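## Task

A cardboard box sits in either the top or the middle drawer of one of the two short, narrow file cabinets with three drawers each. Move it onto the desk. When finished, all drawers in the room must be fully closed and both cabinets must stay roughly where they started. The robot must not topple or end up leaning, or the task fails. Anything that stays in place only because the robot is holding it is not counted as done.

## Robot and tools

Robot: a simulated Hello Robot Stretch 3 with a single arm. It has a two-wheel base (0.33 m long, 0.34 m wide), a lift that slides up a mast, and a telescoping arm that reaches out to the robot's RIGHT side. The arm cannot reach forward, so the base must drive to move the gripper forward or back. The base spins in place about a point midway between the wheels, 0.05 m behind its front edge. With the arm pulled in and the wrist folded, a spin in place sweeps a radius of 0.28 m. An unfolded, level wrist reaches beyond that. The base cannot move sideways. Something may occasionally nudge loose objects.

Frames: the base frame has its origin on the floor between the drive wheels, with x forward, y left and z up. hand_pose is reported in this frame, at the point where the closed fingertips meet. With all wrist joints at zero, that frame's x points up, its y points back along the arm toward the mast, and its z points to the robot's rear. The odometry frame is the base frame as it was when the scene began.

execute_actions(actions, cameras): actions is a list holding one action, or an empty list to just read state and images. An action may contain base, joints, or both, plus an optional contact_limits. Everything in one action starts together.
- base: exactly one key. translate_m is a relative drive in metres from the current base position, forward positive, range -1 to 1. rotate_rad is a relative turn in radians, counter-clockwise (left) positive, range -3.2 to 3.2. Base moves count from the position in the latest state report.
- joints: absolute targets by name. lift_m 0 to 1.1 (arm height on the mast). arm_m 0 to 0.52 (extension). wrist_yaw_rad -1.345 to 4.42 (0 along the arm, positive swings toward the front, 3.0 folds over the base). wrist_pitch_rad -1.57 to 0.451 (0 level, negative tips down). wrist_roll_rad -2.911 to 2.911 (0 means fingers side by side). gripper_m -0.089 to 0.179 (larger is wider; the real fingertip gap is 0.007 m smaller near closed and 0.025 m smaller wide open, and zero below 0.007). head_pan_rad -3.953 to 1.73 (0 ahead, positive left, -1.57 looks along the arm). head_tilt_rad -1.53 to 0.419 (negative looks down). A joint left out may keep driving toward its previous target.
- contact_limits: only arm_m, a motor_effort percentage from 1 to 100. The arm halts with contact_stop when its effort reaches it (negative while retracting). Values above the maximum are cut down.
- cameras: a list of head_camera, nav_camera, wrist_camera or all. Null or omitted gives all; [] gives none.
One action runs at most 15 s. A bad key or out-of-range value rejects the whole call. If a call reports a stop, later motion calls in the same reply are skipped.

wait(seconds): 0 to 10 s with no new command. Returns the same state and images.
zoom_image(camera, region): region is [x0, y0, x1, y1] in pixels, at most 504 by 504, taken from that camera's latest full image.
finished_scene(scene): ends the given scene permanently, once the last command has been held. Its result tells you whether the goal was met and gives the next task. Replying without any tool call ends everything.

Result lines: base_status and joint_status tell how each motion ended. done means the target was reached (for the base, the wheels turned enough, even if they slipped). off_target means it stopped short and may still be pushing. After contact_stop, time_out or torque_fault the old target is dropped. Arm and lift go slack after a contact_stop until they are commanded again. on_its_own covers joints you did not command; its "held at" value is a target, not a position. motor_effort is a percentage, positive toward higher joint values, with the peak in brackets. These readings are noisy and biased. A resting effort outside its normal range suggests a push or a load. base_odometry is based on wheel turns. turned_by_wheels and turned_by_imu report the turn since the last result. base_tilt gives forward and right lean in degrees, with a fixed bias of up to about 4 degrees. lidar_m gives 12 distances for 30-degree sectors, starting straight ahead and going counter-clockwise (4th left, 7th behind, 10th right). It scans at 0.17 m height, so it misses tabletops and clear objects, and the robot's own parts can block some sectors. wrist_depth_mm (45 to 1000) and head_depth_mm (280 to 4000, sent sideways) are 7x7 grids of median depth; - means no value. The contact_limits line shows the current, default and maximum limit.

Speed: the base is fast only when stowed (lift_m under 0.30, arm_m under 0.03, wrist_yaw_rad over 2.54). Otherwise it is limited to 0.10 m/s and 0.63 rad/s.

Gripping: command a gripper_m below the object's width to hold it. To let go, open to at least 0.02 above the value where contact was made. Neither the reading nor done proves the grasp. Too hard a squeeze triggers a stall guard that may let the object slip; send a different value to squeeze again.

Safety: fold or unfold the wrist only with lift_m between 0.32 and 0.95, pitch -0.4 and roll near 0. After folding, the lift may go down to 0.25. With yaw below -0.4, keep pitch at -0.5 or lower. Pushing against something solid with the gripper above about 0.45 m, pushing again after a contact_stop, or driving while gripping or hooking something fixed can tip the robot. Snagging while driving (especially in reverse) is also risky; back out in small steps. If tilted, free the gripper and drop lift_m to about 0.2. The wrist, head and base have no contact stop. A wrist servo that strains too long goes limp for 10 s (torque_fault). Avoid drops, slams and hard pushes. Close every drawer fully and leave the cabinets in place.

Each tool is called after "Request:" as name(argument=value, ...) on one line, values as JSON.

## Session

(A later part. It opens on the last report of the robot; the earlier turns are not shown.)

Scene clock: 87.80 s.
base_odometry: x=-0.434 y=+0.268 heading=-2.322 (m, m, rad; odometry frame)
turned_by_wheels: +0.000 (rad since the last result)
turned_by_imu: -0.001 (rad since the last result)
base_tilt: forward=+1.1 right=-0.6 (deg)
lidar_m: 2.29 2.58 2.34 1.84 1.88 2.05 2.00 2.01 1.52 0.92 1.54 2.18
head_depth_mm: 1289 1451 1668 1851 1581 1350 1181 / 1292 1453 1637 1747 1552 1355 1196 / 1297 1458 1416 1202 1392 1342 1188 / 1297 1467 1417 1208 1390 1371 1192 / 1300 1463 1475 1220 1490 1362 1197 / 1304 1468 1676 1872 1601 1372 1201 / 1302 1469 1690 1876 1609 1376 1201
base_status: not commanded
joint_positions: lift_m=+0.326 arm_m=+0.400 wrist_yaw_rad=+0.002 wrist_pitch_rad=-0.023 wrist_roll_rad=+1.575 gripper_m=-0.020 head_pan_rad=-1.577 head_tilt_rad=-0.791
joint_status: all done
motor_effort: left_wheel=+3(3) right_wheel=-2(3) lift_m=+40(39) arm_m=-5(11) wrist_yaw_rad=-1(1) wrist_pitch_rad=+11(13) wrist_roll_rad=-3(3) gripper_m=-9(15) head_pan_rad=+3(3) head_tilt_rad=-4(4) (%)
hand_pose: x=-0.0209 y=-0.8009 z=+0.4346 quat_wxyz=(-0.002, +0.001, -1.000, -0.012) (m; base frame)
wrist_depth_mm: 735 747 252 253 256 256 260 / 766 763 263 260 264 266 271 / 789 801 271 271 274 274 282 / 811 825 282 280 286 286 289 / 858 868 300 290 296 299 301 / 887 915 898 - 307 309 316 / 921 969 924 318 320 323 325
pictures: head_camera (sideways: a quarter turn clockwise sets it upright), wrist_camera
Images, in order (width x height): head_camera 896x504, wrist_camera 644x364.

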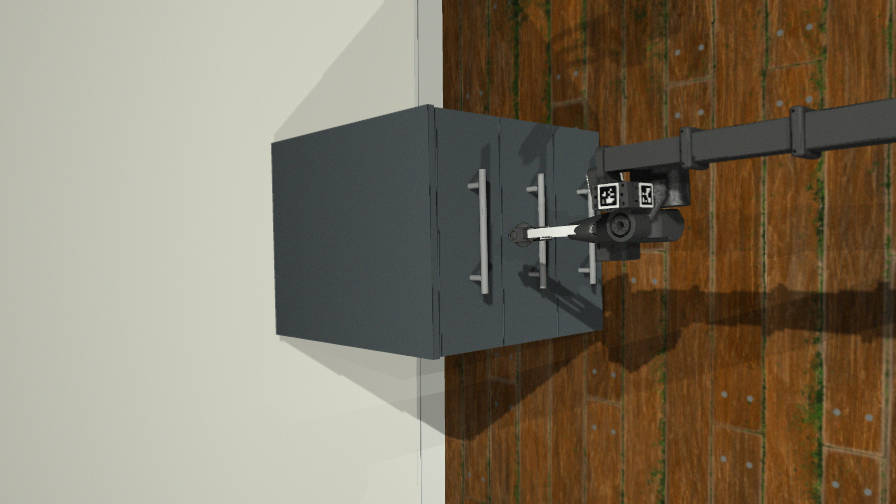

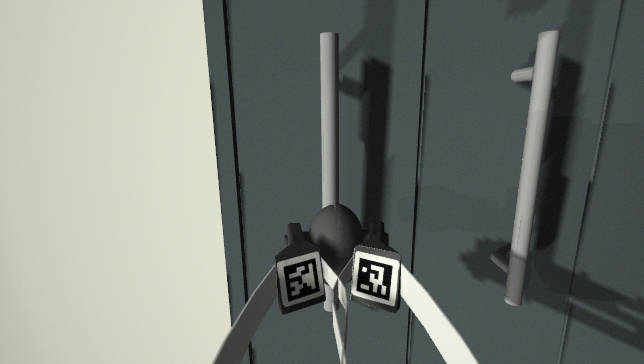

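Request:
execute_actions(actions=[{"joints": {"gripper_m": 0.06, "arm_m": 0.43}}], cameras=[])

Request:
execute_actions(actions=[{"joints": {"arm_m": 0.512}, "contact_limits": {"arm_m": 14}}], cameras=["head_camera", "wrist_camera"])

Scene clock: 91.10 s.
base_odometry: x=-0.434 y=+0.268 heading=-2.322 (m, m, rad; odometry frame)
turned_by_wheels: +0.000 (rad since the last result)
turned_by_imu: -0.001 (rad since the last result)
base_tilt: forward=+1.1 right=-0.6 (deg)
lidar_m: 2.29 2.57 2.34 1.83 1.89 2.04 1.99 2.01 1.51 0.92 1.55 2.19
head_depth_mm: 1287 1454 1655 1835 1581 1354 1185 / 1294 1464 1634 1745 1556 1358 1207 / 1291 1458 1417 1202 1360 1338 1187 / 1306 1459 1424 1208 1393 1357 1190 / 1297 1469 1486 1218 1483 1368 1194 / 1299 1467 1678 1875 1600 1371 1196 / 1303 1472 1687 1879 1605 1378 1200
base_status: not commanded
joint_positions: lift_m=+0.326 arm_m=+0.430 wrist_yaw_rad=+0.002 wrist_pitch_rad=-0.023 wrist_roll_rad=+1.575 gripper_m=+0.060 head_pan_rad=-1.577 head_tilt_rad=-0.791
joint_status: all done
motor_effort: left_wheel=+2(2) right_wheel=-2(2) lift_m=+39(39) arm_m=+4(2) wrist_yaw_rad=-1(1) wrist_pitch_rad=+11(11) wrist_roll_rad=-3(3) gripper_m=+1(80) head_pan_rad=+2(3) head_tilt_rad=-4(4) (%)
hand_pose: x=-0.0209 y=-0.8303 z=+0.4346 quat_wxyz=(-0.002, +0.001, -1.000, -0.012) (m; base frame)
wrist_depth_mm: 709 721 226 224 229 231 230 / 731 750 233 233 236 238 239 / 771 770 242 243 245 247 249 / 780 791 252 251 253 257 259 / 834 831 549 261 263 266 267 / 871 865 878 273 277 274 282 / 911 931 286 284 288 289 292
pictures: none
No camera images: the call's "cameras" was empty. Leave "cameras" out to get every camera's image.

Scene clock: 92.73 s.
base_odometry: x=-0.434 y=+0.268 heading=-2.322 (m, m, rad; odometry frame)
turned_by_wheels: +0.000 (rad since the last result)
turned_by_imu: +0.000 (rad since the last result)
base_tilt: forward=+1.2 right=-0.6 (deg)
lidar_m: 2.29 2.57 2.34 1.84 1.88 2.04 1.99 2.01 1.52 0.92 1.55 2.19
head_depth_mm: 1291 1452 1660 1850 1579 1350 1184 / 1297 1461 1620 1747 1541 1359 1209 / 1289 1460 1414 1203 1357 1363 1190 / 1300 1464 1424 1208 1411 1363 1189 / 1300 1467 1490 1225 1484 1375 1200 / 1304 1467 1675 1877 1604 1372 1199 / 1303 1474 1676 1887 1617 1383 1201
base_status: not commanded
joint_positions: lift_m=+0.326 arm_m=+0.503 wrist_yaw_rad=+0.003 wrist_pitch_rad=-0.017 wrist_roll_rad=+1.575 gripper_m=+0.060 head_pan_rad=-1.577 head_tilt_rad=-0.791
joint_status: arm_m contact_stop (moved +0.074 of +0.082)
on_its_own: arm_m is slack since a contact_stop, until your next command for it (your +0.512 is given up)
motor_effort: left_wheel=+3(3) right_wheel=-3(3) lift_m=+39(39) arm_m=+1(13) wrist_yaw_rad=-2(3) wrist_pitch_rad=+8(11) wrist_roll_rad=-3(3) gripper_m=-1(1) head_pan_rad=+4(3) head_tilt_rad=-4(4) (%)
contact_limits: arm_m 14 (drawing in: default 27, maximum 44; extending or still: default 36, maximum 59)
hand_pose: x=-0.0205 y=-0.9041 z=+0.4362 quat_wxyz=(-0.002, +0.002, -1.000, -0.009) (m; base frame)
wrist_depth_mm: 645 635 158 157 160 161 162 / 664 670 163 162 166 168 168 / 700 690 170 168 173 173 175 / 735 732 176 176 179 180 182 / 772 757 182 183 185 187 189 / 780 793 191 191 194 195 196 / 836 847 200 198 202 203 202
pictures: head_camera (sideways: a quarter turn clockwise sets it upright), wrist_camera
Images, in order (width x height): head_camera 896x504, wrist_camera 644x364.

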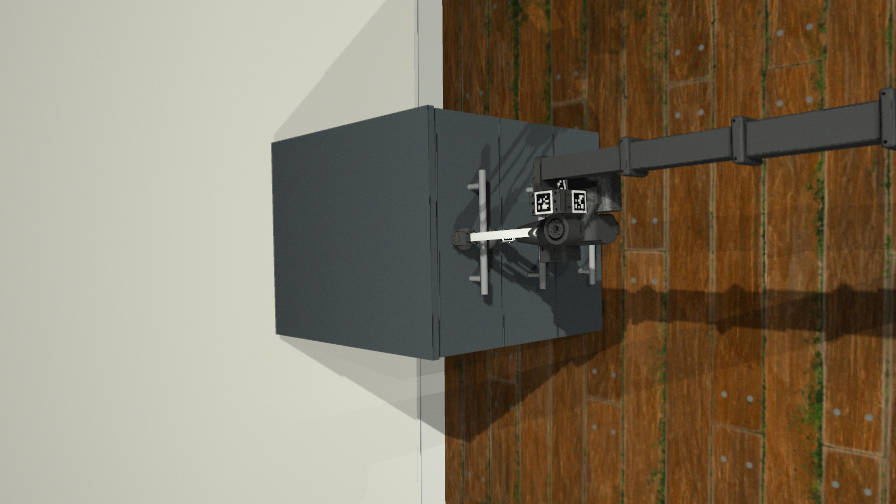

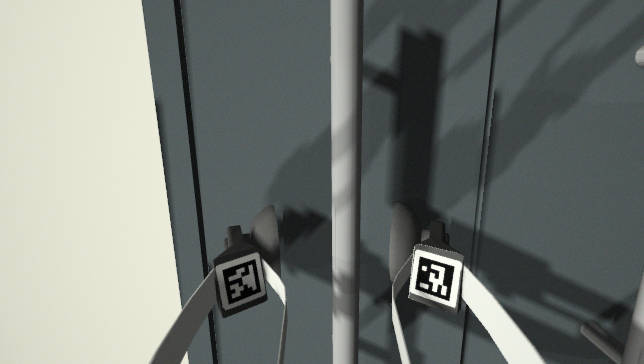

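Request:
execute_actions(actions=[{"joints": {"arm_m": 0.498, "gripper_m": -0.05}}], cameras=["wrist_camera"])

Request:
execute_actions(actions=[{"joints": {"arm_m": 0.45}}], cameras=["head_camera", "wrist_camera"])

Scene clock: 96.37 s.
base_odometry: x=-0.434 y=+0.268 heading=-2.322 (m, m, rad; odometry frame)
turned_by_wheels: +0.000 (rad since the last result)
turned_by_imu: -0.001 (rad since the last result)
base_tilt: forward=+1.1 right=-0.5 (deg)
lidar_m: 2.29 2.58 2.34 1.84 1.88 2.05 1.99 2.01 1.52 0.92 1.55 2.19
head_depth_mm: 1290 1455 1664 1845 1575 1348 1182 / 1298 1451 1631 1750 1546 1356 1209 / 1298 1463 1410 1204 1358 1358 1193 / 1301 1464 1420 1204 1417 1364 1195 / 1300 1466 1479 1218 1487 1371 1196 / 1304 1465 1674 1877 1600 1372 1198 / 1299 1473 1681 1872 1602 1379 1195
base_status: not commanded
joint_positions: lift_m=+0.326 arm_m=+0.498 wrist_yaw_rad=+0.003 wrist_pitch_rad=-0.029 wrist_roll_rad=+1.575 gripper_m=-0.049 head_pan_rad=-1.577 head_tilt_rad=-0.791
joint_status: all done
motor_effort: left_wheel=+3(3) right_wheel=-2(3) lift_m=+40(40) arm_m=-4(3) wrist_yaw_rad=-2(2) wrist_pitch_rad=+14(16) wrist_roll_rad=-3(3) gripper_m=-28(100) head_pan_rad=+3(2) head_tilt_rad=-4(4) (%)
hand_pose: x=-0.0207 y=-0.8987 z=+0.4332 quat_wxyz=(-0.002, +0.001, -1.000, -0.015) (m; base frame)
wrist_depth_mm: 660 633 160 160 164 167 169 / 671 667 166 167 170 173 176 / 692 698 172 173 176 180 182 / 726 726 180 179 182 187 189 / 756 756 186 150 190 194 196 / 783 791 194 178 197 203 203 / 828 821 203 202 208 211 206
pictures: wrist_camera
Images, in order (width x height): wrist_camera 644x364.

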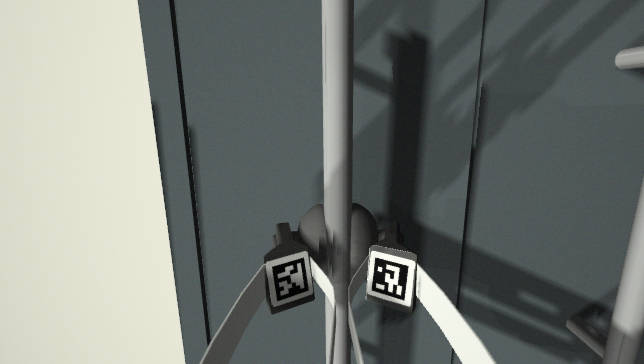

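Scene clock: 97.83 s.
base_odometry: x=-0.434 y=+0.268 heading=-2.322 (m, m, rad; odometry frame)
turned_by_wheels: +0.000 (rad since the last result)
turned_by_imu: +0.000 (rad since the last result)
base_tilt: forward=+1.2 right=-0.7 (deg)
lidar_m: 2.29 2.58 2.34 1.84 1.88 2.05 2.00 2.01 1.51 0.92 1.55 2.19
head_depth_mm: 1292 1452 1651 1827 1579 1357 1181 / 1289 1453 1628 1745 1552 1360 1207 / 1298 1456 1412 1186 1324 1338 1188 / 1299 1467 1422 1188 1393 1361 1194 / 1295 1459 1475 1212 1492 1371 1194 / 1306 1468 1676 1873 1596 1374 1197 / 1310 1473 1680 1878 1611 1385 1201
base_status: not commanded
joint_positions: lift_m=+0.326 arm_m=+0.450 wrist_yaw_rad=+0.004 wrist_pitch_rad=-0.030 wrist_roll_rad=+1.575 gripper_m=-0.042 head_pan_rad=-1.577 head_tilt_rad=-0.791
joint_status: all done
on_its_own: gripper_m is held at -0.043, not at your -0.050, by its stall guard, which is still easing
motor_effort: left_wheel=+4(4) right_wheel=-4(4) lift_m=+40(39) arm_m=-4(10) wrist_yaw_rad=-3(3) wrist_pitch_rad=+14(15) wrist_roll_rad=-3(3) gripper_m=-25(28) head_pan_rad=+3(3) head_tilt_rad=-5(4) (%)
hand_pose: x=-0.0203 y=-0.8507 z=+0.4329 quat_wxyz=(-0.002, +0.002, -1.000, -0.015) (m; base frame)
wrist_depth_mm: 698 692 160 159 164 211 212 / 711 714 165 166 169 220 220 / 742 746 171 172 176 228 229 / 766 784 179 179 182 237 238 / 811 812 186 149 190 247 247 / 838 847 194 177 198 256 260 / 870 884 205 203 207 267 273
pictures: head_camera (sideways: a quarter turn clockwise sets it upright), wrist_camera
Images, in order (width x height): head_camera 896x504, wrist_camera 644x364.

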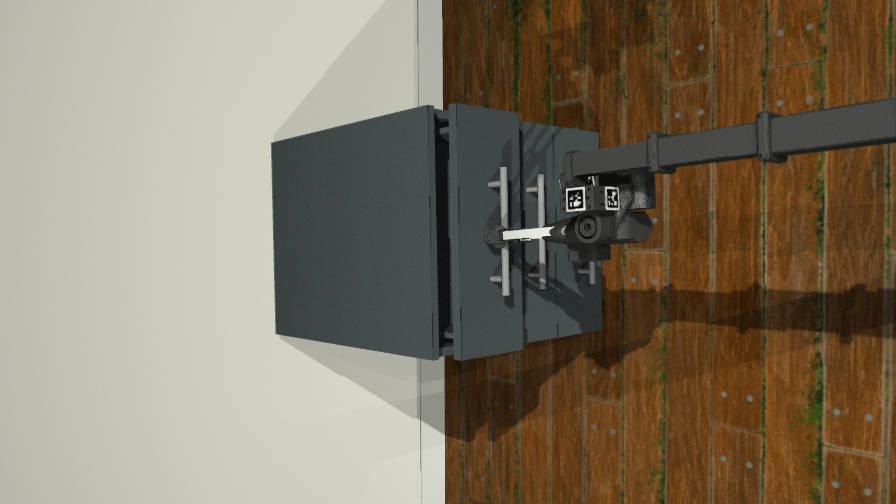

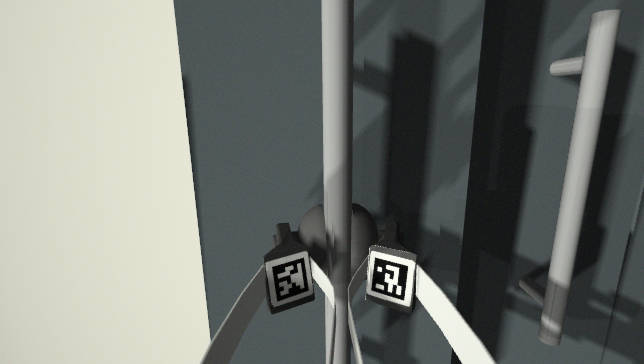

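The drawer is opening. Continuing the pull.

Request:
execute_actions(actions=[{"joints": {"arm_m": 0.25, "gripper_m": -0.035}, "contact_limits": {"arm_m": 18}}], cameras=["head_camera", "wrist_camera"])

Scene clock: 101.70 s.
base_odometry: x=-0.434 y=+0.268 heading=-2.322 (m, m, rad; odometry frame)
turned_by_wheels: +0.000 (rad since the last result)
turned_by_imu: +0.000 (rad since the last result)
base_tilt: forward=+1.3 right=-0.7 (deg)
lidar_m: 2.29 2.58 2.34 1.84 1.89 2.04 1.99 2.01 1.51 0.92 1.55 2.19
head_depth_mm: 1286 1461 1653 1831 1575 1351 1180 / 1296 1453 1624 1749 1140 1365 1195 / 1299 1460 1415 1244 1090 1413 1170 / 1298 1463 1429 1251 1090 1394 1193 / 1297 1464 1481 1251 1089 1369 1200 / 1301 1468 1677 1865 1598 1369 1202 / 1305 1469 1681 1875 1604 1373 1199
base_status: not commanded
joint_positions: lift_m=+0.326 arm_m=+0.250 wrist_yaw_rad=+0.017 wrist_pitch_rad=-0.032 wrist_roll_rad=+1.576 gripper_m=-0.031 head_pan_rad=-1.577 head_tilt_rad=-0.791
joint_status: gripper_m off_target (ended at -0.031, target -0.035); the others done
on_its_own: wrist_yaw_rad is at rest, and its effort (-16) is outside its rest range (-12 to +12)
motor_effort: left_wheel=+6(6) right_wheel=-7(7) lift_m=+40(40) arm_m=-4(9) wrist_yaw_rad=-16(15) wrist_pitch_rad=+15(15) wrist_roll_rad=-3(3) gripper_m=-21(22) head_pan_rad=+3(3) head_tilt_rad=-4(4) (%)
contact_limits: arm_m 18 (drawing in: default 27, maximum 44; extending or still: default 36, maximum 59)
hand_pose: x=-0.0171 y=-0.6506 z=+0.4324 quat_wxyz=(-0.002, +0.008, -1.000, -0.016) (m; base frame)
wrist_depth_mm: 865 868 159 160 163 397 403 / 886 905 165 165 170 410 420 / 934 933 172 173 176 428 438 / 980 967 180 179 182 449 451 / - - 187 150 190 469 465 / - - 195 158 199 645 487 / - - 206 204 209 699 503
pictures: head_camera (sideways: a quarter turn clockwise sets it upright), wrist_camera
Images, in order (width x height): head_camera 896x504, wrist_camera 644x364.

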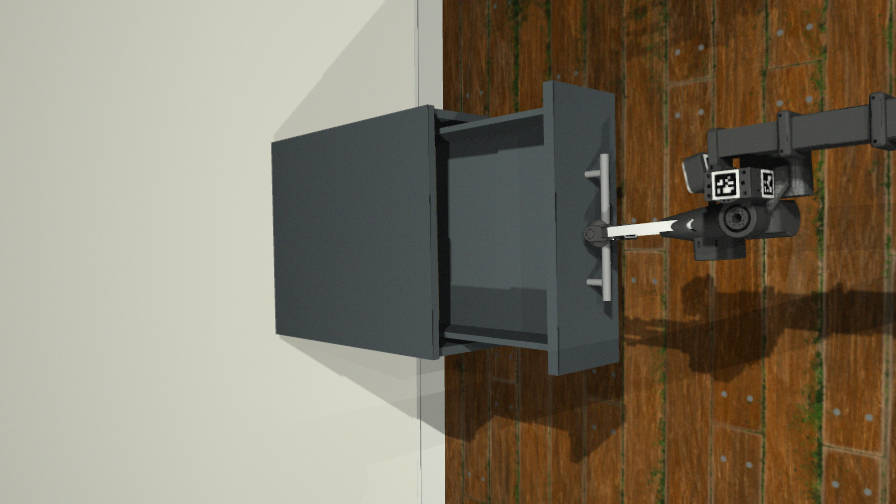

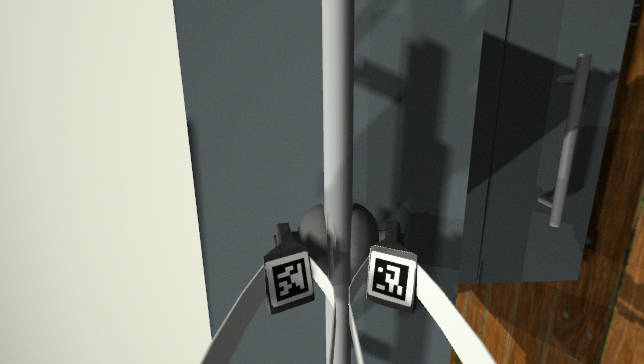

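Request:
zoom_image(camera="head_camera", region=[400, 70, 640, 390])

Region (400, 70, 640, 390) of head_camera's 896x504 image, scaled by 1.575, with more detail than that image has; it fills the left 378 columns of this view, and the rest is white.

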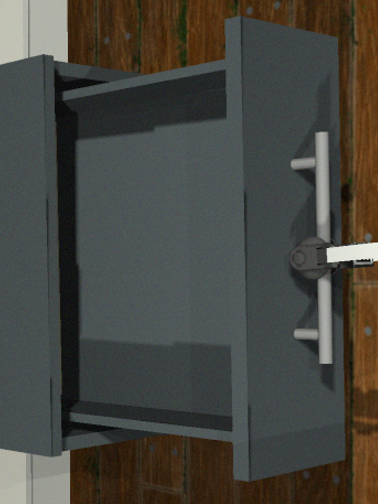

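Request:
execute_actions(actions=[{"base": {"translate_m": 0.012}, "joints": {"arm_m": 0.13}, "contact_limits": {"arm_m": 16}}], cameras=["head_camera", "wrist_camera"])

Scene clock: 108.97 s.
base_odometry: x=-0.442 y=+0.259 heading=-2.322 (m, m, rad; odometry frame)
turned_by_wheels: +0.000 (rad since the last result)
turned_by_imu: -0.001 (rad since the last result)
base_tilt: forward=+1.2 right=-0.8 (deg)
lidar_m: 2.28 2.57 2.34 1.84 1.88 2.06 2.00 2.01 0.95 0.92 1.55 2.19
head_depth_mm: 1289 1459 1668 1834 1575 1354 1180 / 1290 1457 1595 1276 1099 1306 1207 / 1293 1463 1417 1243 1126 1310 - / 1299 1466 1423 1254 1132 1312 1175 / 1297 1469 1480 1256 1113 1311 1194 / 1303 1473 1687 1879 1603 1373 1197 / 1302 1472 1689 1885 1611 1376 1204
base_status: done
joint_positions: lift_m=+0.326 arm_m=+0.130 wrist_yaw_rad=-0.006 wrist_pitch_rad=-0.031 wrist_roll_rad=+1.576 gripper_m=-0.031 head_pan_rad=-1.577 head_tilt_rad=-0.791
joint_status: all done
motor_effort: left_wheel=+1(11) right_wheel=+0(5) lift_m=+41(40) arm_m=-6(7) wrist_yaw_rad=+7(19) wrist_pitch_rad=+15(16) wrist_roll_rad=-3(3) gripper_m=-17(21) head_pan_rad=+3(3) head_tilt_rad=-4(4) (%)
contact_limits: arm_m 16 (drawing in: default 27, maximum 44; extending or still: default 36, maximum 59)
hand_pose: x=-0.0230 y=-0.5308 z=+0.4327 quat_wxyz=(-0.002, -0.003, -1.000, -0.016) (m; base frame)
wrist_depth_mm: 955 964 183 182 186 513 489 / - - 190 189 193 522 492 / - - 197 196 201 550 497 / - - 204 204 208 565 498 / - - 212 - 214 593 496 / - - - - 227 741 500 / - - - 229 234 731 506
pictures: head_camera (sideways: a quarter turn clockwise sets it upright), wrist_camera
Images, in order (width x height): head_camera 896x504, wrist_camera 644x364.

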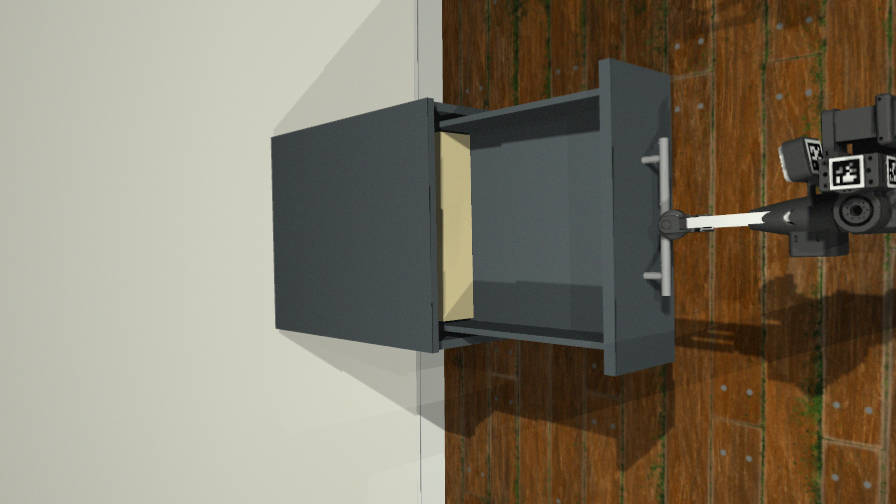

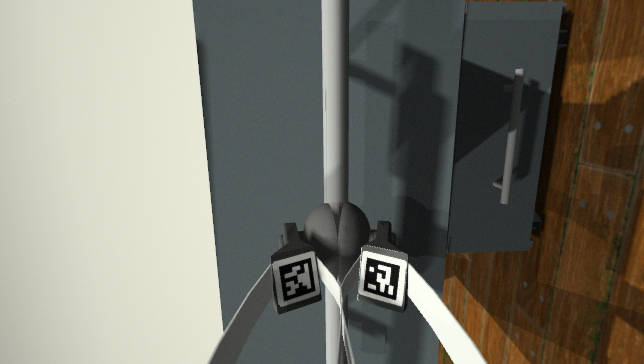

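Request:
zoom_image(camera="head_camera", region=[410, 80, 560, 360])

Region (410, 80, 560, 360) of head_camera's 896x504 image, scaled by 1.800, with more detail than that image has; it fills the left 270 columns of this view, and the rest is white.

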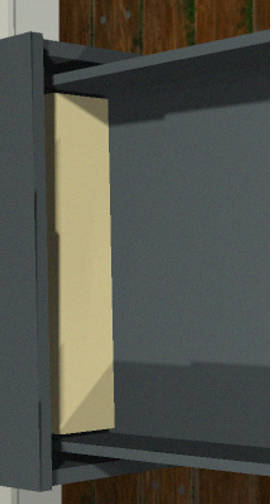

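Request:
execute_actions(actions=[{"joints": {"gripper_m": 0.06}}], cameras=[])

Request:
execute_actions(actions=[{"joints": {"arm_m": 0.485}, "contact_limits": {"arm_m": 20}}], cameras=["head_camera", "wrist_camera"])

Scene clock: 115.67 s.
base_odometry: x=-0.442 y=+0.259 heading=-2.322 (m, m, rad; odometry frame)
turned_by_wheels: +0.000 (rad since the last result)
turned_by_imu: -0.001 (rad since the last result)
base_tilt: forward=+1.1 right=-0.7 (deg)
lidar_m: 2.27 2.57 2.34 1.84 1.88 2.06 2.01 2.01 0.95 0.92 1.55 2.19
head_depth_mm: 1287 1457 1657 1839 1575 1351 1181 / 1295 1453 1605 1278 1098 1302 1206 / 1293 1464 1418 1249 1127 1311 - / 1302 1463 1426 1251 1129 1314 1173 / 1301 1465 1483 1250 1108 1316 1196 / 1301 1471 1687 1876 1600 1370 1197 / 1307 1468 1684 1877 1610 1378 1204
base_status: not commanded
joint_positions: lift_m=+0.326 arm_m=+0.130 wrist_yaw_rad=-0.003 wrist_pitch_rad=-0.023 wrist_roll_rad=+1.576 gripper_m=+0.060 head_pan_rad=-1.577 head_tilt_rad=-0.791
joint_status: all done
motor_effort: left_wheel=+1(2) right_wheel=-1(1) lift_m=+40(41) arm_m=-4(5) wrist_yaw_rad=+4(7) wrist_pitch_rad=+12(15) wrist_roll_rad=-3(3) gripper_m=+0(79) head_pan_rad=+2(3) head_tilt_rad=-4(4) (%)
hand_pose: x=-0.0221 y=-0.5309 z=+0.4345 quat_wxyz=(-0.002, -0.001, -1.000, -0.012) (m; base frame)
wrist_depth_mm: 977 998 183 183 186 510 504 / - - 189 189 192 528 497 / - - 197 196 200 548 504 / - - 205 202 207 565 498 / - - - 210 214 589 508 / - - - 219 224 704 505 / - - 232 227 234 803 506
pictures: none
No camera images: the call's "cameras" was empty. Leave "cameras" out to get every camera's image.

Scene clock: 119.50 s.
base_odometry: x=-0.442 y=+0.259 heading=-2.322 (m, m, rad; odometry frame)
turned_by_wheels: +0.000 (rad since the last result)
turned_by_imu: -0.001 (rad since the last result)
base_tilt: forward=+1.3 right=-0.6 (deg)
lidar_m: 2.28 2.57 2.34 1.84 1.89 2.06 2.01 2.02 0.95 0.92 1.55 2.19
head_depth_mm: 1291 1451 1662 1836 1581 1352 1183 / 1292 1455 1598 1288 1508 1354 1209 / 1299 1464 1408 1205 1325 1357 1187 / 1299 1460 1420 1208 1427 1367 1194 / 1299 1468 1479 1245 1487 1362 1195 / 1306 1470 1686 1870 1605 1368 1196 / 1300 1475 1689 1879 1609 1373 1202
base_status: not commanded
joint_positions: lift_m=+0.326 arm_m=+0.485 wrist_yaw_rad=-0.002 wrist_pitch_rad=-0.020 wrist_roll_rad=+1.576 gripper_m=+0.060 head_pan_rad=-1.577 head_tilt_rad=-0.791
joint_status: all done
motor_effort: left_wheel=+1(3) right_wheel=-1(2) lift_m=+39(40) arm_m=+4(13) wrist_yaw_rad=+3(4) wrist_pitch_rad=+10(12) wrist_roll_rad=-3(3) gripper_m=+0(1) head_pan_rad=+3(2) head_tilt_rad=-3(4) (%)
contact_limits: arm_m 20 (drawing in: default 27, maximum 44; extending or still: default 36, maximum 59)
hand_pose: x=-0.0220 y=-0.8854 z=+0.4353 quat_wxyz=(-0.002, -0.001, -1.000, -0.011) (m; base frame)
wrist_depth_mm: 661 661 176 176 178 180 180 / 680 692 182 182 185 187 188 / 706 715 189 188 192 194 194 / 744 744 195 195 198 201 201 / 769 776 202 203 206 209 207 / 801 807 212 212 215 218 215 / 847 863 220 219 224 225 225
pictures: head_camera (sideways: a quarter turn clockwise sets it upright), wrist_camera
Images, in order (width x height): head_camera 896x504, wrist_camera 644x364.

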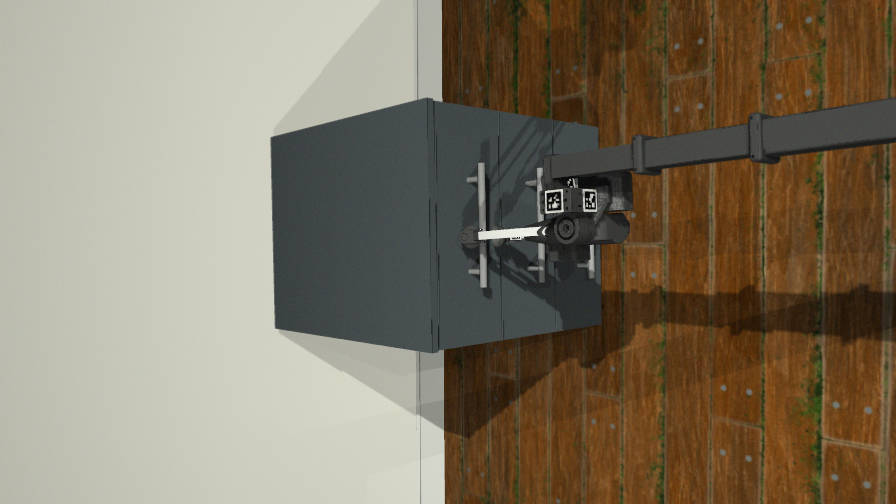

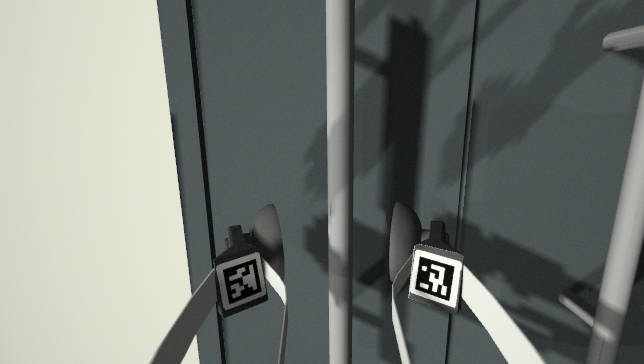

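Request:
execute_actions(actions=[{"base": {"rotate_rad": -0.025}, "joints": {"arm_m": 0.42}}], cameras=[])

Request:
execute_actions(actions=[{"joints": {"lift_m": 0.172}}], cameras=["head_camera", "wrist_camera"])

Scene clock: 126.37 s.
base_odometry: x=-0.442 y=+0.259 heading=-2.347 (m, m, rad; odometry frame)
turned_by_wheels: -0.025 (rad since the last result)
turned_by_imu: -0.025 (rad since the last result)
base_tilt: forward=+1.1 right=-0.6 (deg)
lidar_m: 2.28 2.56 2.36 1.84 1.87 2.08 2.00 2.06 1.52 0.92 1.54 2.14
head_depth_mm: 1294 1472 1678 1840 1577 1356 1186 / 1297 1463 1645 1795 1546 1356 1192 / 1297 1464 1419 1221 1383 1333 1189 / 1293 1463 1423 1205 1398 1364 1193 / 1299 1458 1420 1221 1477 1371 1194 / 1296 1458 1668 1864 1605 1372 1198 / 1297 1454 1667 1845 1607 1376 1199
base_status: done
joint_positions: lift_m=+0.326 arm_m=+0.420 wrist_yaw_rad=-0.002 wrist_pitch_rad=-0.020 wrist_roll_rad=+1.576 gripper_m=+0.060 head_pan_rad=-1.577 head_tilt_rad=-0.791
joint_status: all done
motor_effort: left_wheel=+3(8) right_wheel=-2(6) lift_m=+41(41) arm_m=-4(5) wrist_yaw_rad=+2(3) wrist_pitch_rad=+10(10) wrist_roll_rad=-3(3) gripper_m=+0(0) head_pan_rad=+3(2) head_tilt_rad=-4(4) (%)
hand_pose: x=-0.0218 y=-0.8210 z=+0.4353 quat_wxyz=(-0.002, -0.001, -1.000, -0.011) (m; base frame)
wrist_depth_mm: 724 731 238 238 241 243 244 / 752 746 246 246 249 249 252 / 773 790 257 253 257 257 258 / 795 819 265 262 266 266 270 / 836 832 833 272 273 275 281 / 866 866 855 282 285 282 291 / 896 894 294 293 296 298 302
pictures: none
No camera images: the call's "cameras" was empty. Leave "cameras" out to get every camera's image.

Scene clock: 128.60 s.
base_odometry: x=-0.442 y=+0.259 heading=-2.347 (m, m, rad; odometry frame)
turned_by_wheels: +0.000 (rad since the last result)
turned_by_imu: +0.000 (rad since the last result)
base_tilt: forward=+1.1 right=-0.6 (deg)
lidar_m: 2.28 2.56 2.36 1.84 1.86 2.07 2.01 2.06 1.52 0.92 1.54 2.14
head_depth_mm: 1297 1465 1675 1838 1583 1353 1186 / 1298 1469 1641 1787 1545 1358 1190 / 1298 1465 1416 1227 1442 1307 1188 / 1300 1461 1417 1205 1411 1334 1197 / 1298 1464 1424 1223 1469 1363 1193 / 1297 1461 1673 1861 1593 1370 1195 / 1299 1465 1667 1861 1606 1379 1198
base_status: not commanded
joint_positions: lift_m=+0.172 arm_m=+0.420 wrist_yaw_rad=-0.002 wrist_pitch_rad=-0.020 wrist_roll_rad=+1.576 gripper_m=+0.060 head_pan_rad=-1.577 head_tilt_rad=-0.791
joint_status: all done
motor_effort: left_wheel=+2(2) right_wheel=-2(2) lift_m=+38(39) arm_m=-5(3) wrist_yaw_rad=+3(3) wrist_pitch_rad=+10(9) wrist_roll_rad=-3(3) gripper_m=+0(0) head_pan_rad=+3(3) head_tilt_rad=-4(4) (%)
hand_pose: x=-0.0218 y=-0.8210 z=+0.2813 quat_wxyz=(-0.002, -0.001, -1.000, -0.011) (m; base frame)
wrist_depth_mm: 235 236 237 238 240 243 245 / 241 242 244 245 249 250 251 / 249 249 253 253 256 258 262 / 257 258 260 263 265 267 271 / 268 267 268 271 274 275 285 / 278 276 281 281 286 283 293 / 890 287 291 291 296 298 302
pictures: head_camera (sideways: a quarter turn clockwise sets it upright), wrist_camera
Images, in order (width x height): head_camera 896x504, wrist_camera 644x364.

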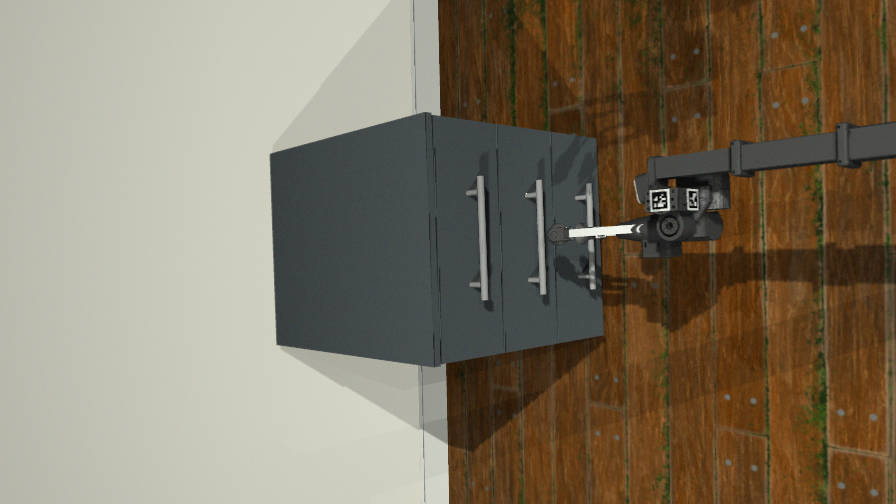

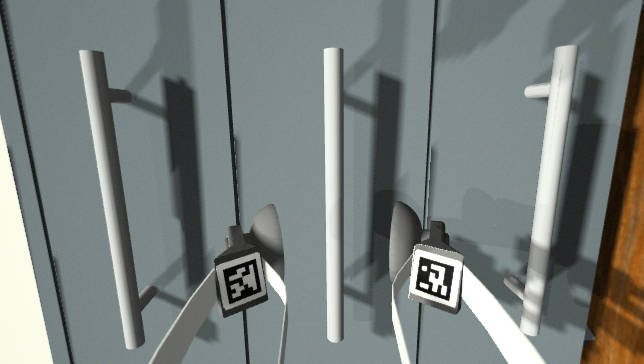

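Request:
execute_actions(actions=[{"joints": {"arm_m": 0.499}, "contact_limits": {"arm_m": 14}}], cameras=["wrist_camera"])

Request:
execute_actions(actions=[{"joints": {"gripper_m": -0.042}}], cameras=["wrist_camera"])

Request:
execute_actions(actions=[{"joints": {"arm_m": 0.25}, "contact_limits": {"arm_m": 18}}], cameras=["head_camera", "wrist_camera"])

Scene clock: 133.20 s.
base_odometry: x=-0.442 y=+0.259 heading=-2.347 (m, m, rad; odometry frame)
turned_by_wheels: +0.000 (rad since the last result)
turned_by_imu: -0.001 (rad since the last result)
base_tilt: forward=+1.2 right=-0.7 (deg)
lidar_m: 2.28 2.56 2.36 1.84 1.87 2.07 2.00 2.06 1.52 0.92 1.54 2.14
head_depth_mm: 1301 1455 1678 1845 1575 1351 1185 / 1306 1466 1642 1792 1548 1358 1186 / 1306 1465 1415 1234 1407 1338 1186 / 1294 1456 1421 1205 1403 1361 1194 / 1300 1456 1428 1226 1473 1368 1197 / 1292 1460 1669 1862 1610 1369 1198 / 1292 1459 1670 1848 1612 1375 1199
base_status: not commanded
joint_positions: lift_m=+0.172 arm_m=+0.499 wrist_yaw_rad=-0.002 wrist_pitch_rad=-0.020 wrist_roll_rad=+1.576 gripper_m=+0.060 head_pan_rad=-1.577 head_tilt_rad=-0.791
joint_status: all done
motor_effort: left_wheel=+2(2) right_wheel=-2(2) lift_m=+38(39) arm_m=+4(4) wrist_yaw_rad=+2(2) wrist_pitch_rad=+10(9) wrist_roll_rad=-3(3) gripper_m=+0(0) head_pan_rad=+2(4) head_tilt_rad=-4(3) (%)
contact_limits: arm_m 14 (drawing in: default 27, maximum 44; extending or still: default 36, maximum 59)
hand_pose: x=-0.0218 y=-0.8994 z=+0.2813 quat_wxyz=(-0.002, -0.001, -1.000, -0.011) (m; base frame)
wrist_depth_mm: 163 164 166 166 168 170 171 / 168 170 171 171 173 175 176 / 174 175 176 177 179 181 183 / 180 182 182 182 185 188 188 / 185 187 188 188 191 194 195 / 192 194 195 196 201 201 202 / 198 200 203 203 206 207 207
pictures: wrist_camera
Images, in order (width x height): wrist_camera 644x364.

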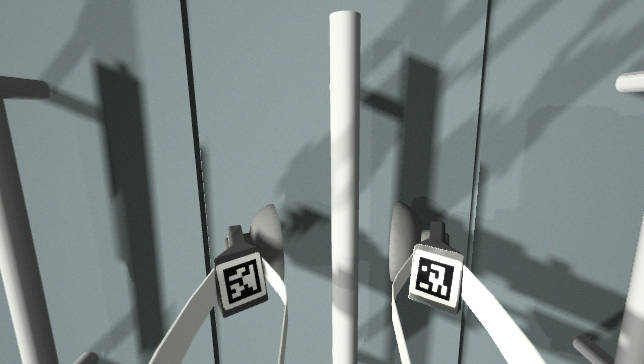

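Scene clock: 134.70 s.
base_odometry: x=-0.442 y=+0.259 heading=-2.347 (m, m, rad; odometry frame)
turned_by_wheels: +0.000 (rad since the last result)
turned_by_imu: +0.000 (rad since the last result)
base_tilt: forward=+1.2 right=-0.7 (deg)
lidar_m: 2.27 2.56 2.35 1.84 1.88 2.08 2.01 2.06 1.52 0.92 1.54 2.13
head_depth_mm: 1294 1459 1673 1832 1571 1356 1183 / 1296 1463 1645 1797 1545 1355 1187 / 1299 1462 1412 1232 1403 1334 1190 / 1291 1464 1421 1203 1402 1362 1193 / 1293 1459 1429 1221 1480 1371 1193 / 1297 1462 1669 1855 1606 1370 1194 / 1296 1457 1663 1860 1607 1379 1201
base_status: not commanded
joint_positions: lift_m=+0.172 arm_m=+0.499 wrist_yaw_rad=-0.002 wrist_pitch_rad=-0.031 wrist_roll_rad=+1.576 gripper_m=-0.041 head_pan_rad=-1.577 head_tilt_rad=-0.791
joint_status: all done
motor_effort: left_wheel=+2(3) right_wheel=-2(2) lift_m=+40(40) arm_m=+0(4) wrist_yaw_rad=+2(3) wrist_pitch_rad=+15(17) wrist_roll_rad=-3(3) gripper_m=-26(98) head_pan_rad=+3(3) head_tilt_rad=-4(4) (%)
hand_pose: x=-0.0218 y=-0.8993 z=+0.2785 quat_wxyz=(-0.002, -0.001, -1.000, -0.016) (m; base frame)
wrist_depth_mm: 162 164 165 165 168 171 172 / 167 168 170 170 174 176 177 / 172 174 176 177 179 181 184 / 178 180 182 182 185 188 191 / 184 186 187 151 191 195 196 / 190 192 194 158 199 202 203 / 196 199 201 201 206 209 208
pictures: wrist_camera
Images, in order (width x height): wrist_camera 644x364.

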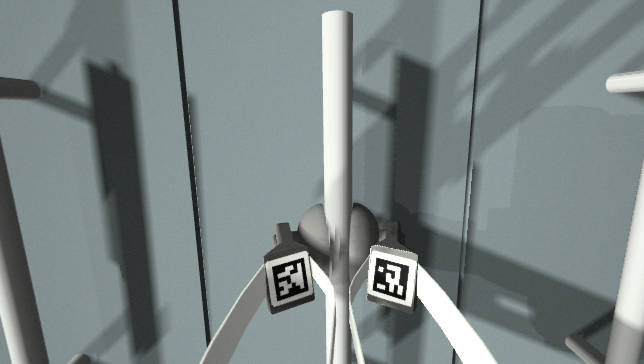

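Scene clock: 137.77 s.
base_odometry: x=-0.442 y=+0.259 heading=-2.347 (m, m, rad; odometry frame)
turned_by_wheels: +0.000 (rad since the last result)
turned_by_imu: -0.001 (rad since the last result)
base_tilt: forward=+1.1 right=-0.6 (deg)
lidar_m: 2.28 2.56 2.36 1.84 1.87 2.07 2.01 2.06 1.52 0.92 1.54 2.13
head_depth_mm: 1301 1463 1680 1842 1572 1356 1182 / 1301 1463 1643 1786 1546 1328 1189 / 1300 1462 1413 1231 1317 1359 1149 / 1298 1463 1422 1203 1323 1322 1168 / 1298 1461 1424 1222 1326 1315 1195 / 1295 1461 1673 1863 1600 1375 1197 / 1293 1462 1669 1859 1609 1382 1201
base_status: not commanded
joint_positions: lift_m=+0.172 arm_m=+0.250 wrist_yaw_rad=-0.004 wrist_pitch_rad=-0.034 wrist_roll_rad=+1.576 gripper_m=-0.032 head_pan_rad=-1.577 head_tilt_rad=-0.791
joint_status: all done
on_its_own: gripper_m is held at -0.033, not at your -0.042, by its stall guard, which is not easing now
motor_effort: left_wheel=+2(3) right_wheel=-1(2) lift_m=+40(40) arm_m=-5(10) wrist_yaw_rad=+4(5) wrist_pitch_rad=+16(17) wrist_roll_rad=-3(3) gripper_m=-21(25) head_pan_rad=+2(3) head_tilt_rad=-4(4) (%)
contact_limits: arm_m 18 (drawing in: default 27, maximum 44; extending or still: default 36, maximum 59)
hand_pose: x=-0.0223 y=-0.6506 z=+0.2777 quat_wxyz=(-0.002, -0.002, -1.000, -0.018) (m; base frame)
wrist_depth_mm: 879 389 164 165 168 407 317 / 899 400 169 170 173 413 316 / 901 415 175 176 180 431 323 / 950 430 181 181 185 445 324 / - 447 187 151 192 453 322 / - - 195 158 199 473 326 / - - 204 202 207 454 327
pictures: head_camera (sideways: a quarter turn clockwise sets it upright), wrist_camera
Images, in order (width x height): head_camera 896x504, wrist_camera 644x364.

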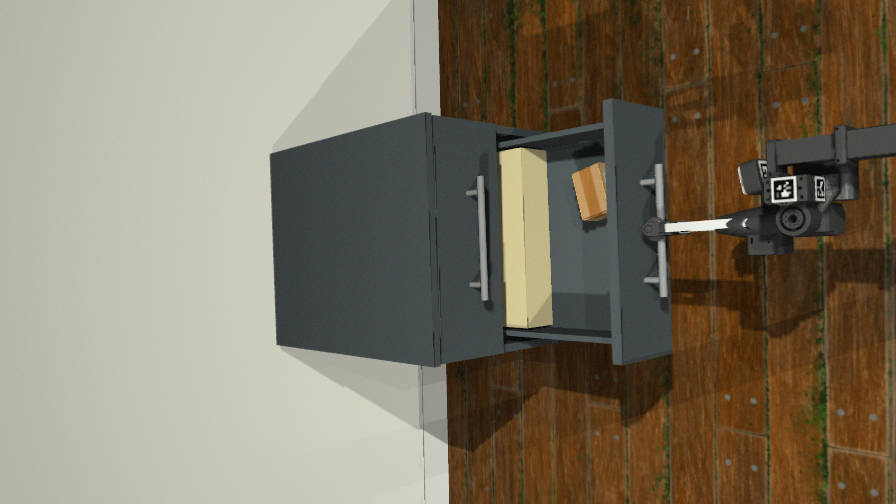

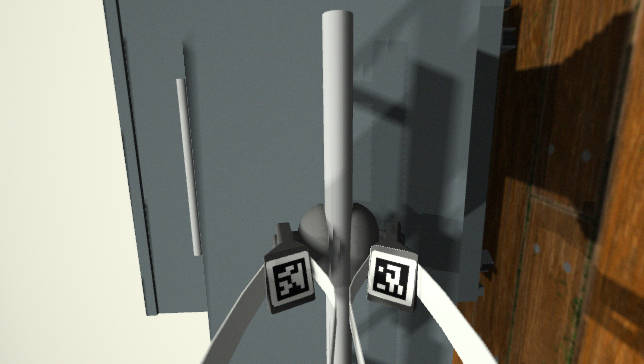

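Request:
execute_actions(actions=[{"joints": {"arm_m": 0.17, "head_tilt_rad": -1.0}, "contact_limits": {"arm_m": 16}}], cameras=["head_camera", "wrist_camera"])

Scene clock: 141.20 s.
base_odometry: x=-0.442 y=+0.259 heading=-2.347 (m, m, rad; odometry frame)
turned_by_wheels: +0.000 (rad since the last result)
turned_by_imu: -0.001 (rad since the last result)
base_tilt: forward=+1.2 right=-0.6 (deg)
lidar_m: 2.27 2.57 2.36 1.84 1.87 2.07 2.00 2.06 1.53 0.92 1.53 2.13
head_depth_mm: 1403 1631 1813 1566 1387 1241 1129 / 1402 1594 1742 1557 1373 1250 1138 / 1395 1279 1191 1286 1332 - 1145 / 1396 1287 1187 1296 1327 1237 1151 / 1393 1289 1191 1298 1339 1257 1135 / 1395 1623 1811 1594 1406 1254 1140 / 1389 1628 1805 1601 1404 1260 1138
base_status: not commanded
joint_positions: lift_m=+0.172 arm_m=+0.170 wrist_yaw_rad=-0.005 wrist_pitch_rad=-0.035 wrist_roll_rad=+1.576 gripper_m=-0.032 head_pan_rad=-1.577 head_tilt_rad=-0.987
joint_status: all done
on_its_own: gripper_m is held at -0.033, not at your -0.042, by its stall guard, which is not easing now
motor_effort: left_wheel=+2(2) right_wheel=-1(1) lift_m=+40(40) arm_m=-4(3) wrist_yaw_rad=+6(5) wrist_pitch_rad=+17(17) wrist_roll_rad=-3(3) gripper_m=-22(21) head_pan_rad=+3(3) head_tilt_rad=-5(18) (%)
contact_limits: arm_m 16 (drawing in: default 27, maximum 44; extending or still: default 36, maximum 59)
hand_pose: x=-0.0225 y=-0.5705 z=+0.2774 quat_wxyz=(-0.002, -0.002, -1.000, -0.018) (m; base frame)
wrist_depth_mm: 926 931 164 166 168 435 319 / 958 952 169 170 173 434 319 / - - 174 176 180 436 323 / - - 181 181 185 469 321 / - - 187 151 191 472 322 / - - 194 158 199 477 324 / - - 204 202 205 451 324
pictures: head_camera (sideways: a quarter turn clockwise sets it upright), wrist_camera
Images, in order (width x height): head_camera 896x504, wrist_camera 644x364.

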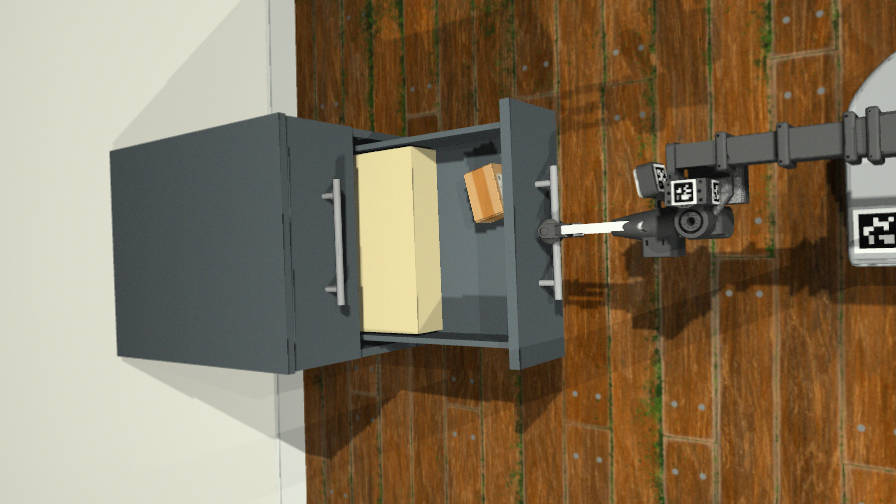

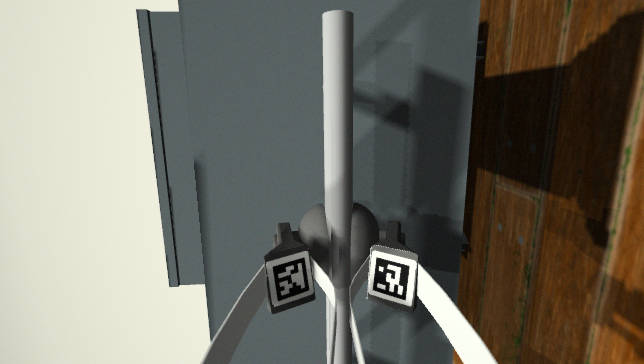

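Request:
zoom_image(camera="head_camera", region=[420, 100, 580, 260])

Region (420, 100, 580, 260) of head_camera's 896x504 image, scaled by 3.150, with more detail than that image has.

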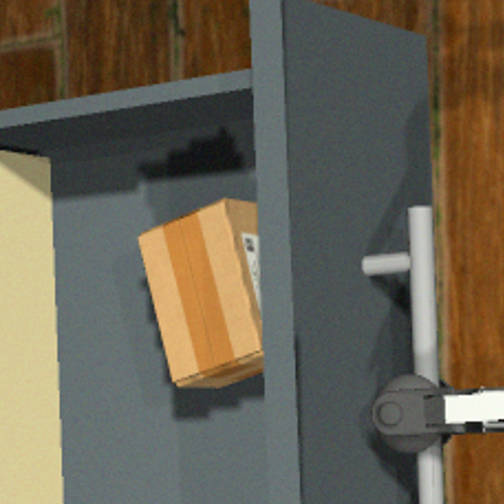

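Request:
execute_actions(actions=[{"joints": {"gripper_m": 0.06}}], cameras=[])

Request:
execute_actions(actions=[{"joints": {"arm_m": 0.10}}], cameras=[])

Request:
execute_actions(actions=[{"base": {"translate_m": -0.081}, "joints": {"lift_m": 0.58, "wrist_pitch_rad": -1.3, "wrist_roll_rad": 0.0, "wrist_yaw_rad": 0.28, "gripper_m": 0.125}}], cameras=["head_camera"])

Scene clock: 177.57 s.
base_odometry: x=-0.442 y=+0.259 heading=-2.347 (m, m, rad; odometry frame)
turned_by_wheels: +0.000 (rad since the last result)
turned_by_imu: -0.001 (rad since the last result)
base_tilt: forward=+1.2 right=-0.7 (deg)
lidar_m: 2.28 2.56 2.36 1.84 1.87 2.07 2.01 2.06 1.52 0.92 1.54 2.14
head_depth_mm: 1394 1629 1797 1575 1386 1245 1124 / 1400 1592 1750 1549 1372 1245 1144 / 1400 1280 1189 1294 1351 - 1144 / 1390 1287 1190 1291 1335 1233 1143 / 1394 1293 1195 1295 1334 1252 1134 / 1394 1625 1810 1597 1411 1256 1136 / 1386 1624 1813 1604 1409 1263 1135
base_status: not commanded
joint_positions: lift_m=+0.172 arm_m=+0.170 wrist_yaw_rad=-0.003 wrist_pitch_rad=-0.023 wrist_roll_rad=+1.576 gripper_m=+0.060 head_pan_rad=-1.577 head_tilt_rad=-0.987
joint_status: all done
motor_effort: left_wheel=+2(2) right_wheel=-1(1) lift_m=+40(40) arm_m=-3(4) wrist_yaw_rad=+3(6) wrist_pitch_rad=+11(17) wrist_roll_rad=-3(3) gripper_m=+1(81) head_pan_rad=+3(3) head_tilt_rad=-5(5) (%)
hand_pose: x=-0.0221 y=-0.5708 z=+0.2805 quat_wxyz=(-0.002, -0.001, -1.000, -0.012) (m; base frame)
wrist_depth_mm: 944 947 165 165 168 422 327 / 974 969 171 170 174 423 326 / - - 176 176 179 448 329 / - - 183 182 184 453 328 / - - 357 188 190 453 325 / - - 538 195 199 455 330 / - - 203 201 206 538 332
pictures: none
No camera images: the call's "cameras" was empty. Leave "cameras" out to get every camera's image.

Scene clock: 179.27 s.
base_odometry: x=-0.442 y=+0.259 heading=-2.347 (m, m, rad; odometry frame)
turned_by_wheels: +0.000 (rad since the last result)
turned_by_imu: +0.000 (rad since the last result)
base_tilt: forward=+1.1 right=-0.7 (deg)
lidar_m: 2.28 2.56 2.35 1.84 1.86 2.07 2.00 2.06 1.52 0.92 1.54 2.13
head_depth_mm: 1399 1634 1803 1576 1388 1247 1124 / 1396 1594 1734 1558 1369 1246 1141 / 1396 1283 1190 1288 1349 1286 - / 1397 1285 1187 1298 1147 1262 1152 / 1395 1286 1190 1297 1334 1255 1131 / 1387 1622 1804 1595 1405 1261 1132 / 1391 1632 1817 1613 1409 1264 1138
base_status: not commanded
joint_positions: lift_m=+0.172 arm_m=+0.100 wrist_yaw_rad=-0.002 wrist_pitch_rad=-0.023 wrist_roll_rad=+1.576 gripper_m=+0.060 head_pan_rad=-1.577 head_tilt_rad=-0.987
joint_status: all done
motor_effort: left_wheel=+2(2) right_wheel=-1(1) lift_m=+40(40) arm_m=-4(1) wrist_yaw_rad=+3(3) wrist_pitch_rad=+11(11) wrist_roll_rad=-3(3) gripper_m=+1(1) head_pan_rad=+3(3) head_tilt_rad=-6(5) (%)
hand_pose: x=-0.0219 y=-0.5009 z=+0.2806 quat_wxyz=(-0.002, -0.001, -1.000, -0.012) (m; base frame)
wrist_depth_mm: - - 232 230 233 474 326 / - - 240 237 242 476 326 / - - 529 246 248 483 330 / - - 543 253 259 484 328 / - - 597 260 267 493 330 / - - - 271 278 459 328 / - - - 281 289 534 332
pictures: none
No camera images: the call's "cameras" was empty. Leave "cameras" out to get every camera's image.

Scene clock: 183.80 s.
base_odometry: x=-0.386 y=+0.317 heading=-2.347 (m, m, rad; odometry frame)
turned_by_wheels: +0.000 (rad since the last result)
turned_by_imu: -0.001 (rad since the last result)
base_tilt: forward=+1.1 right=-0.6 (deg)
lidar_m: 2.36 2.64 2.36 1.83 1.86 1.99 1.92 2.01 1.52 0.92 0.96 2.13
head_depth_mm: 1397 1631 1815 1576 1390 1250 - / 1397 1632 1810 1583 1444 - 1156 / 1395 1383 1312 1311 1202 1215 1153 / 1398 1287 1185 1295 1145 1233 1144 / 1395 1293 1193 1298 1333 1258 1130 / 1396 1329 1226 1534 1362 1256 1135 / 1383 1623 1808 1607 1412 1260 1139
base_status: done
joint_positions: lift_m=+0.580 arm_m=+0.100 wrist_yaw_rad=+0.278 wrist_pitch_rad=-1.300 wrist_roll_rad=+0.005 gripper_m=+0.125 head_pan_rad=-1.577 head_tilt_rad=-0.988
joint_status: all done
motor_effort: left_wheel=+2(5) right_wheel=-2(5) lift_m=+50(52) arm_m=-5(4) wrist_yaw_rad=+3(7) wrist_pitch_rad=-1(8) wrist_roll_rad=-3(4) gripper_m=+0(83) head_pan_rad=+3(4) head_tilt_rad=-5(5) (%)
hand_pose: x=-0.0092 y=-0.2890 z=+0.4652 quat_wxyz=(+0.616, +0.501, -0.500, -0.348) (m; base frame)
wrist_depth_mm: 658 645 642 641 639 636 631 / 637 643 636 626 639 623 625 / 635 628 635 632 625 627 622 / 635 628 631 626 613 619 619 / 623 628 624 622 632 613 618 / 625 624 620 - 609 - 608 / 622 622 623 - 600 607 599
pictures: head_camera (sideways: a quarter turn clockwise sets it upright)
Images, in order (width x height): head_camera 896x504.

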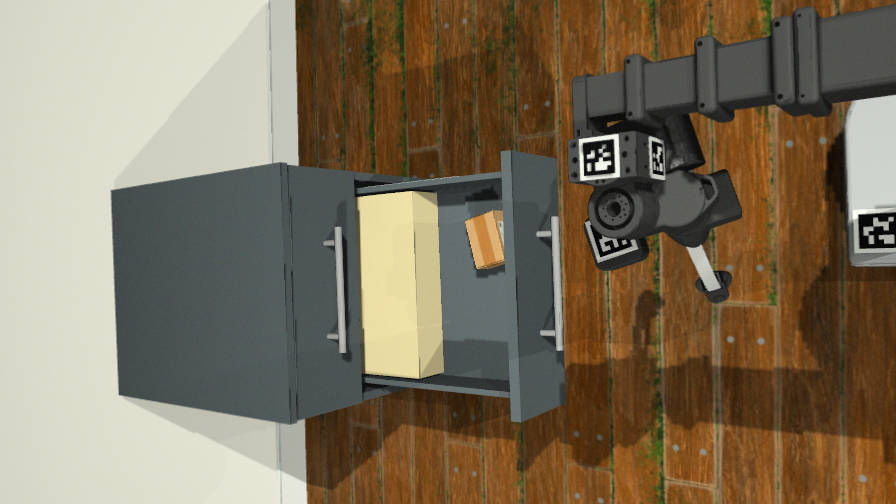

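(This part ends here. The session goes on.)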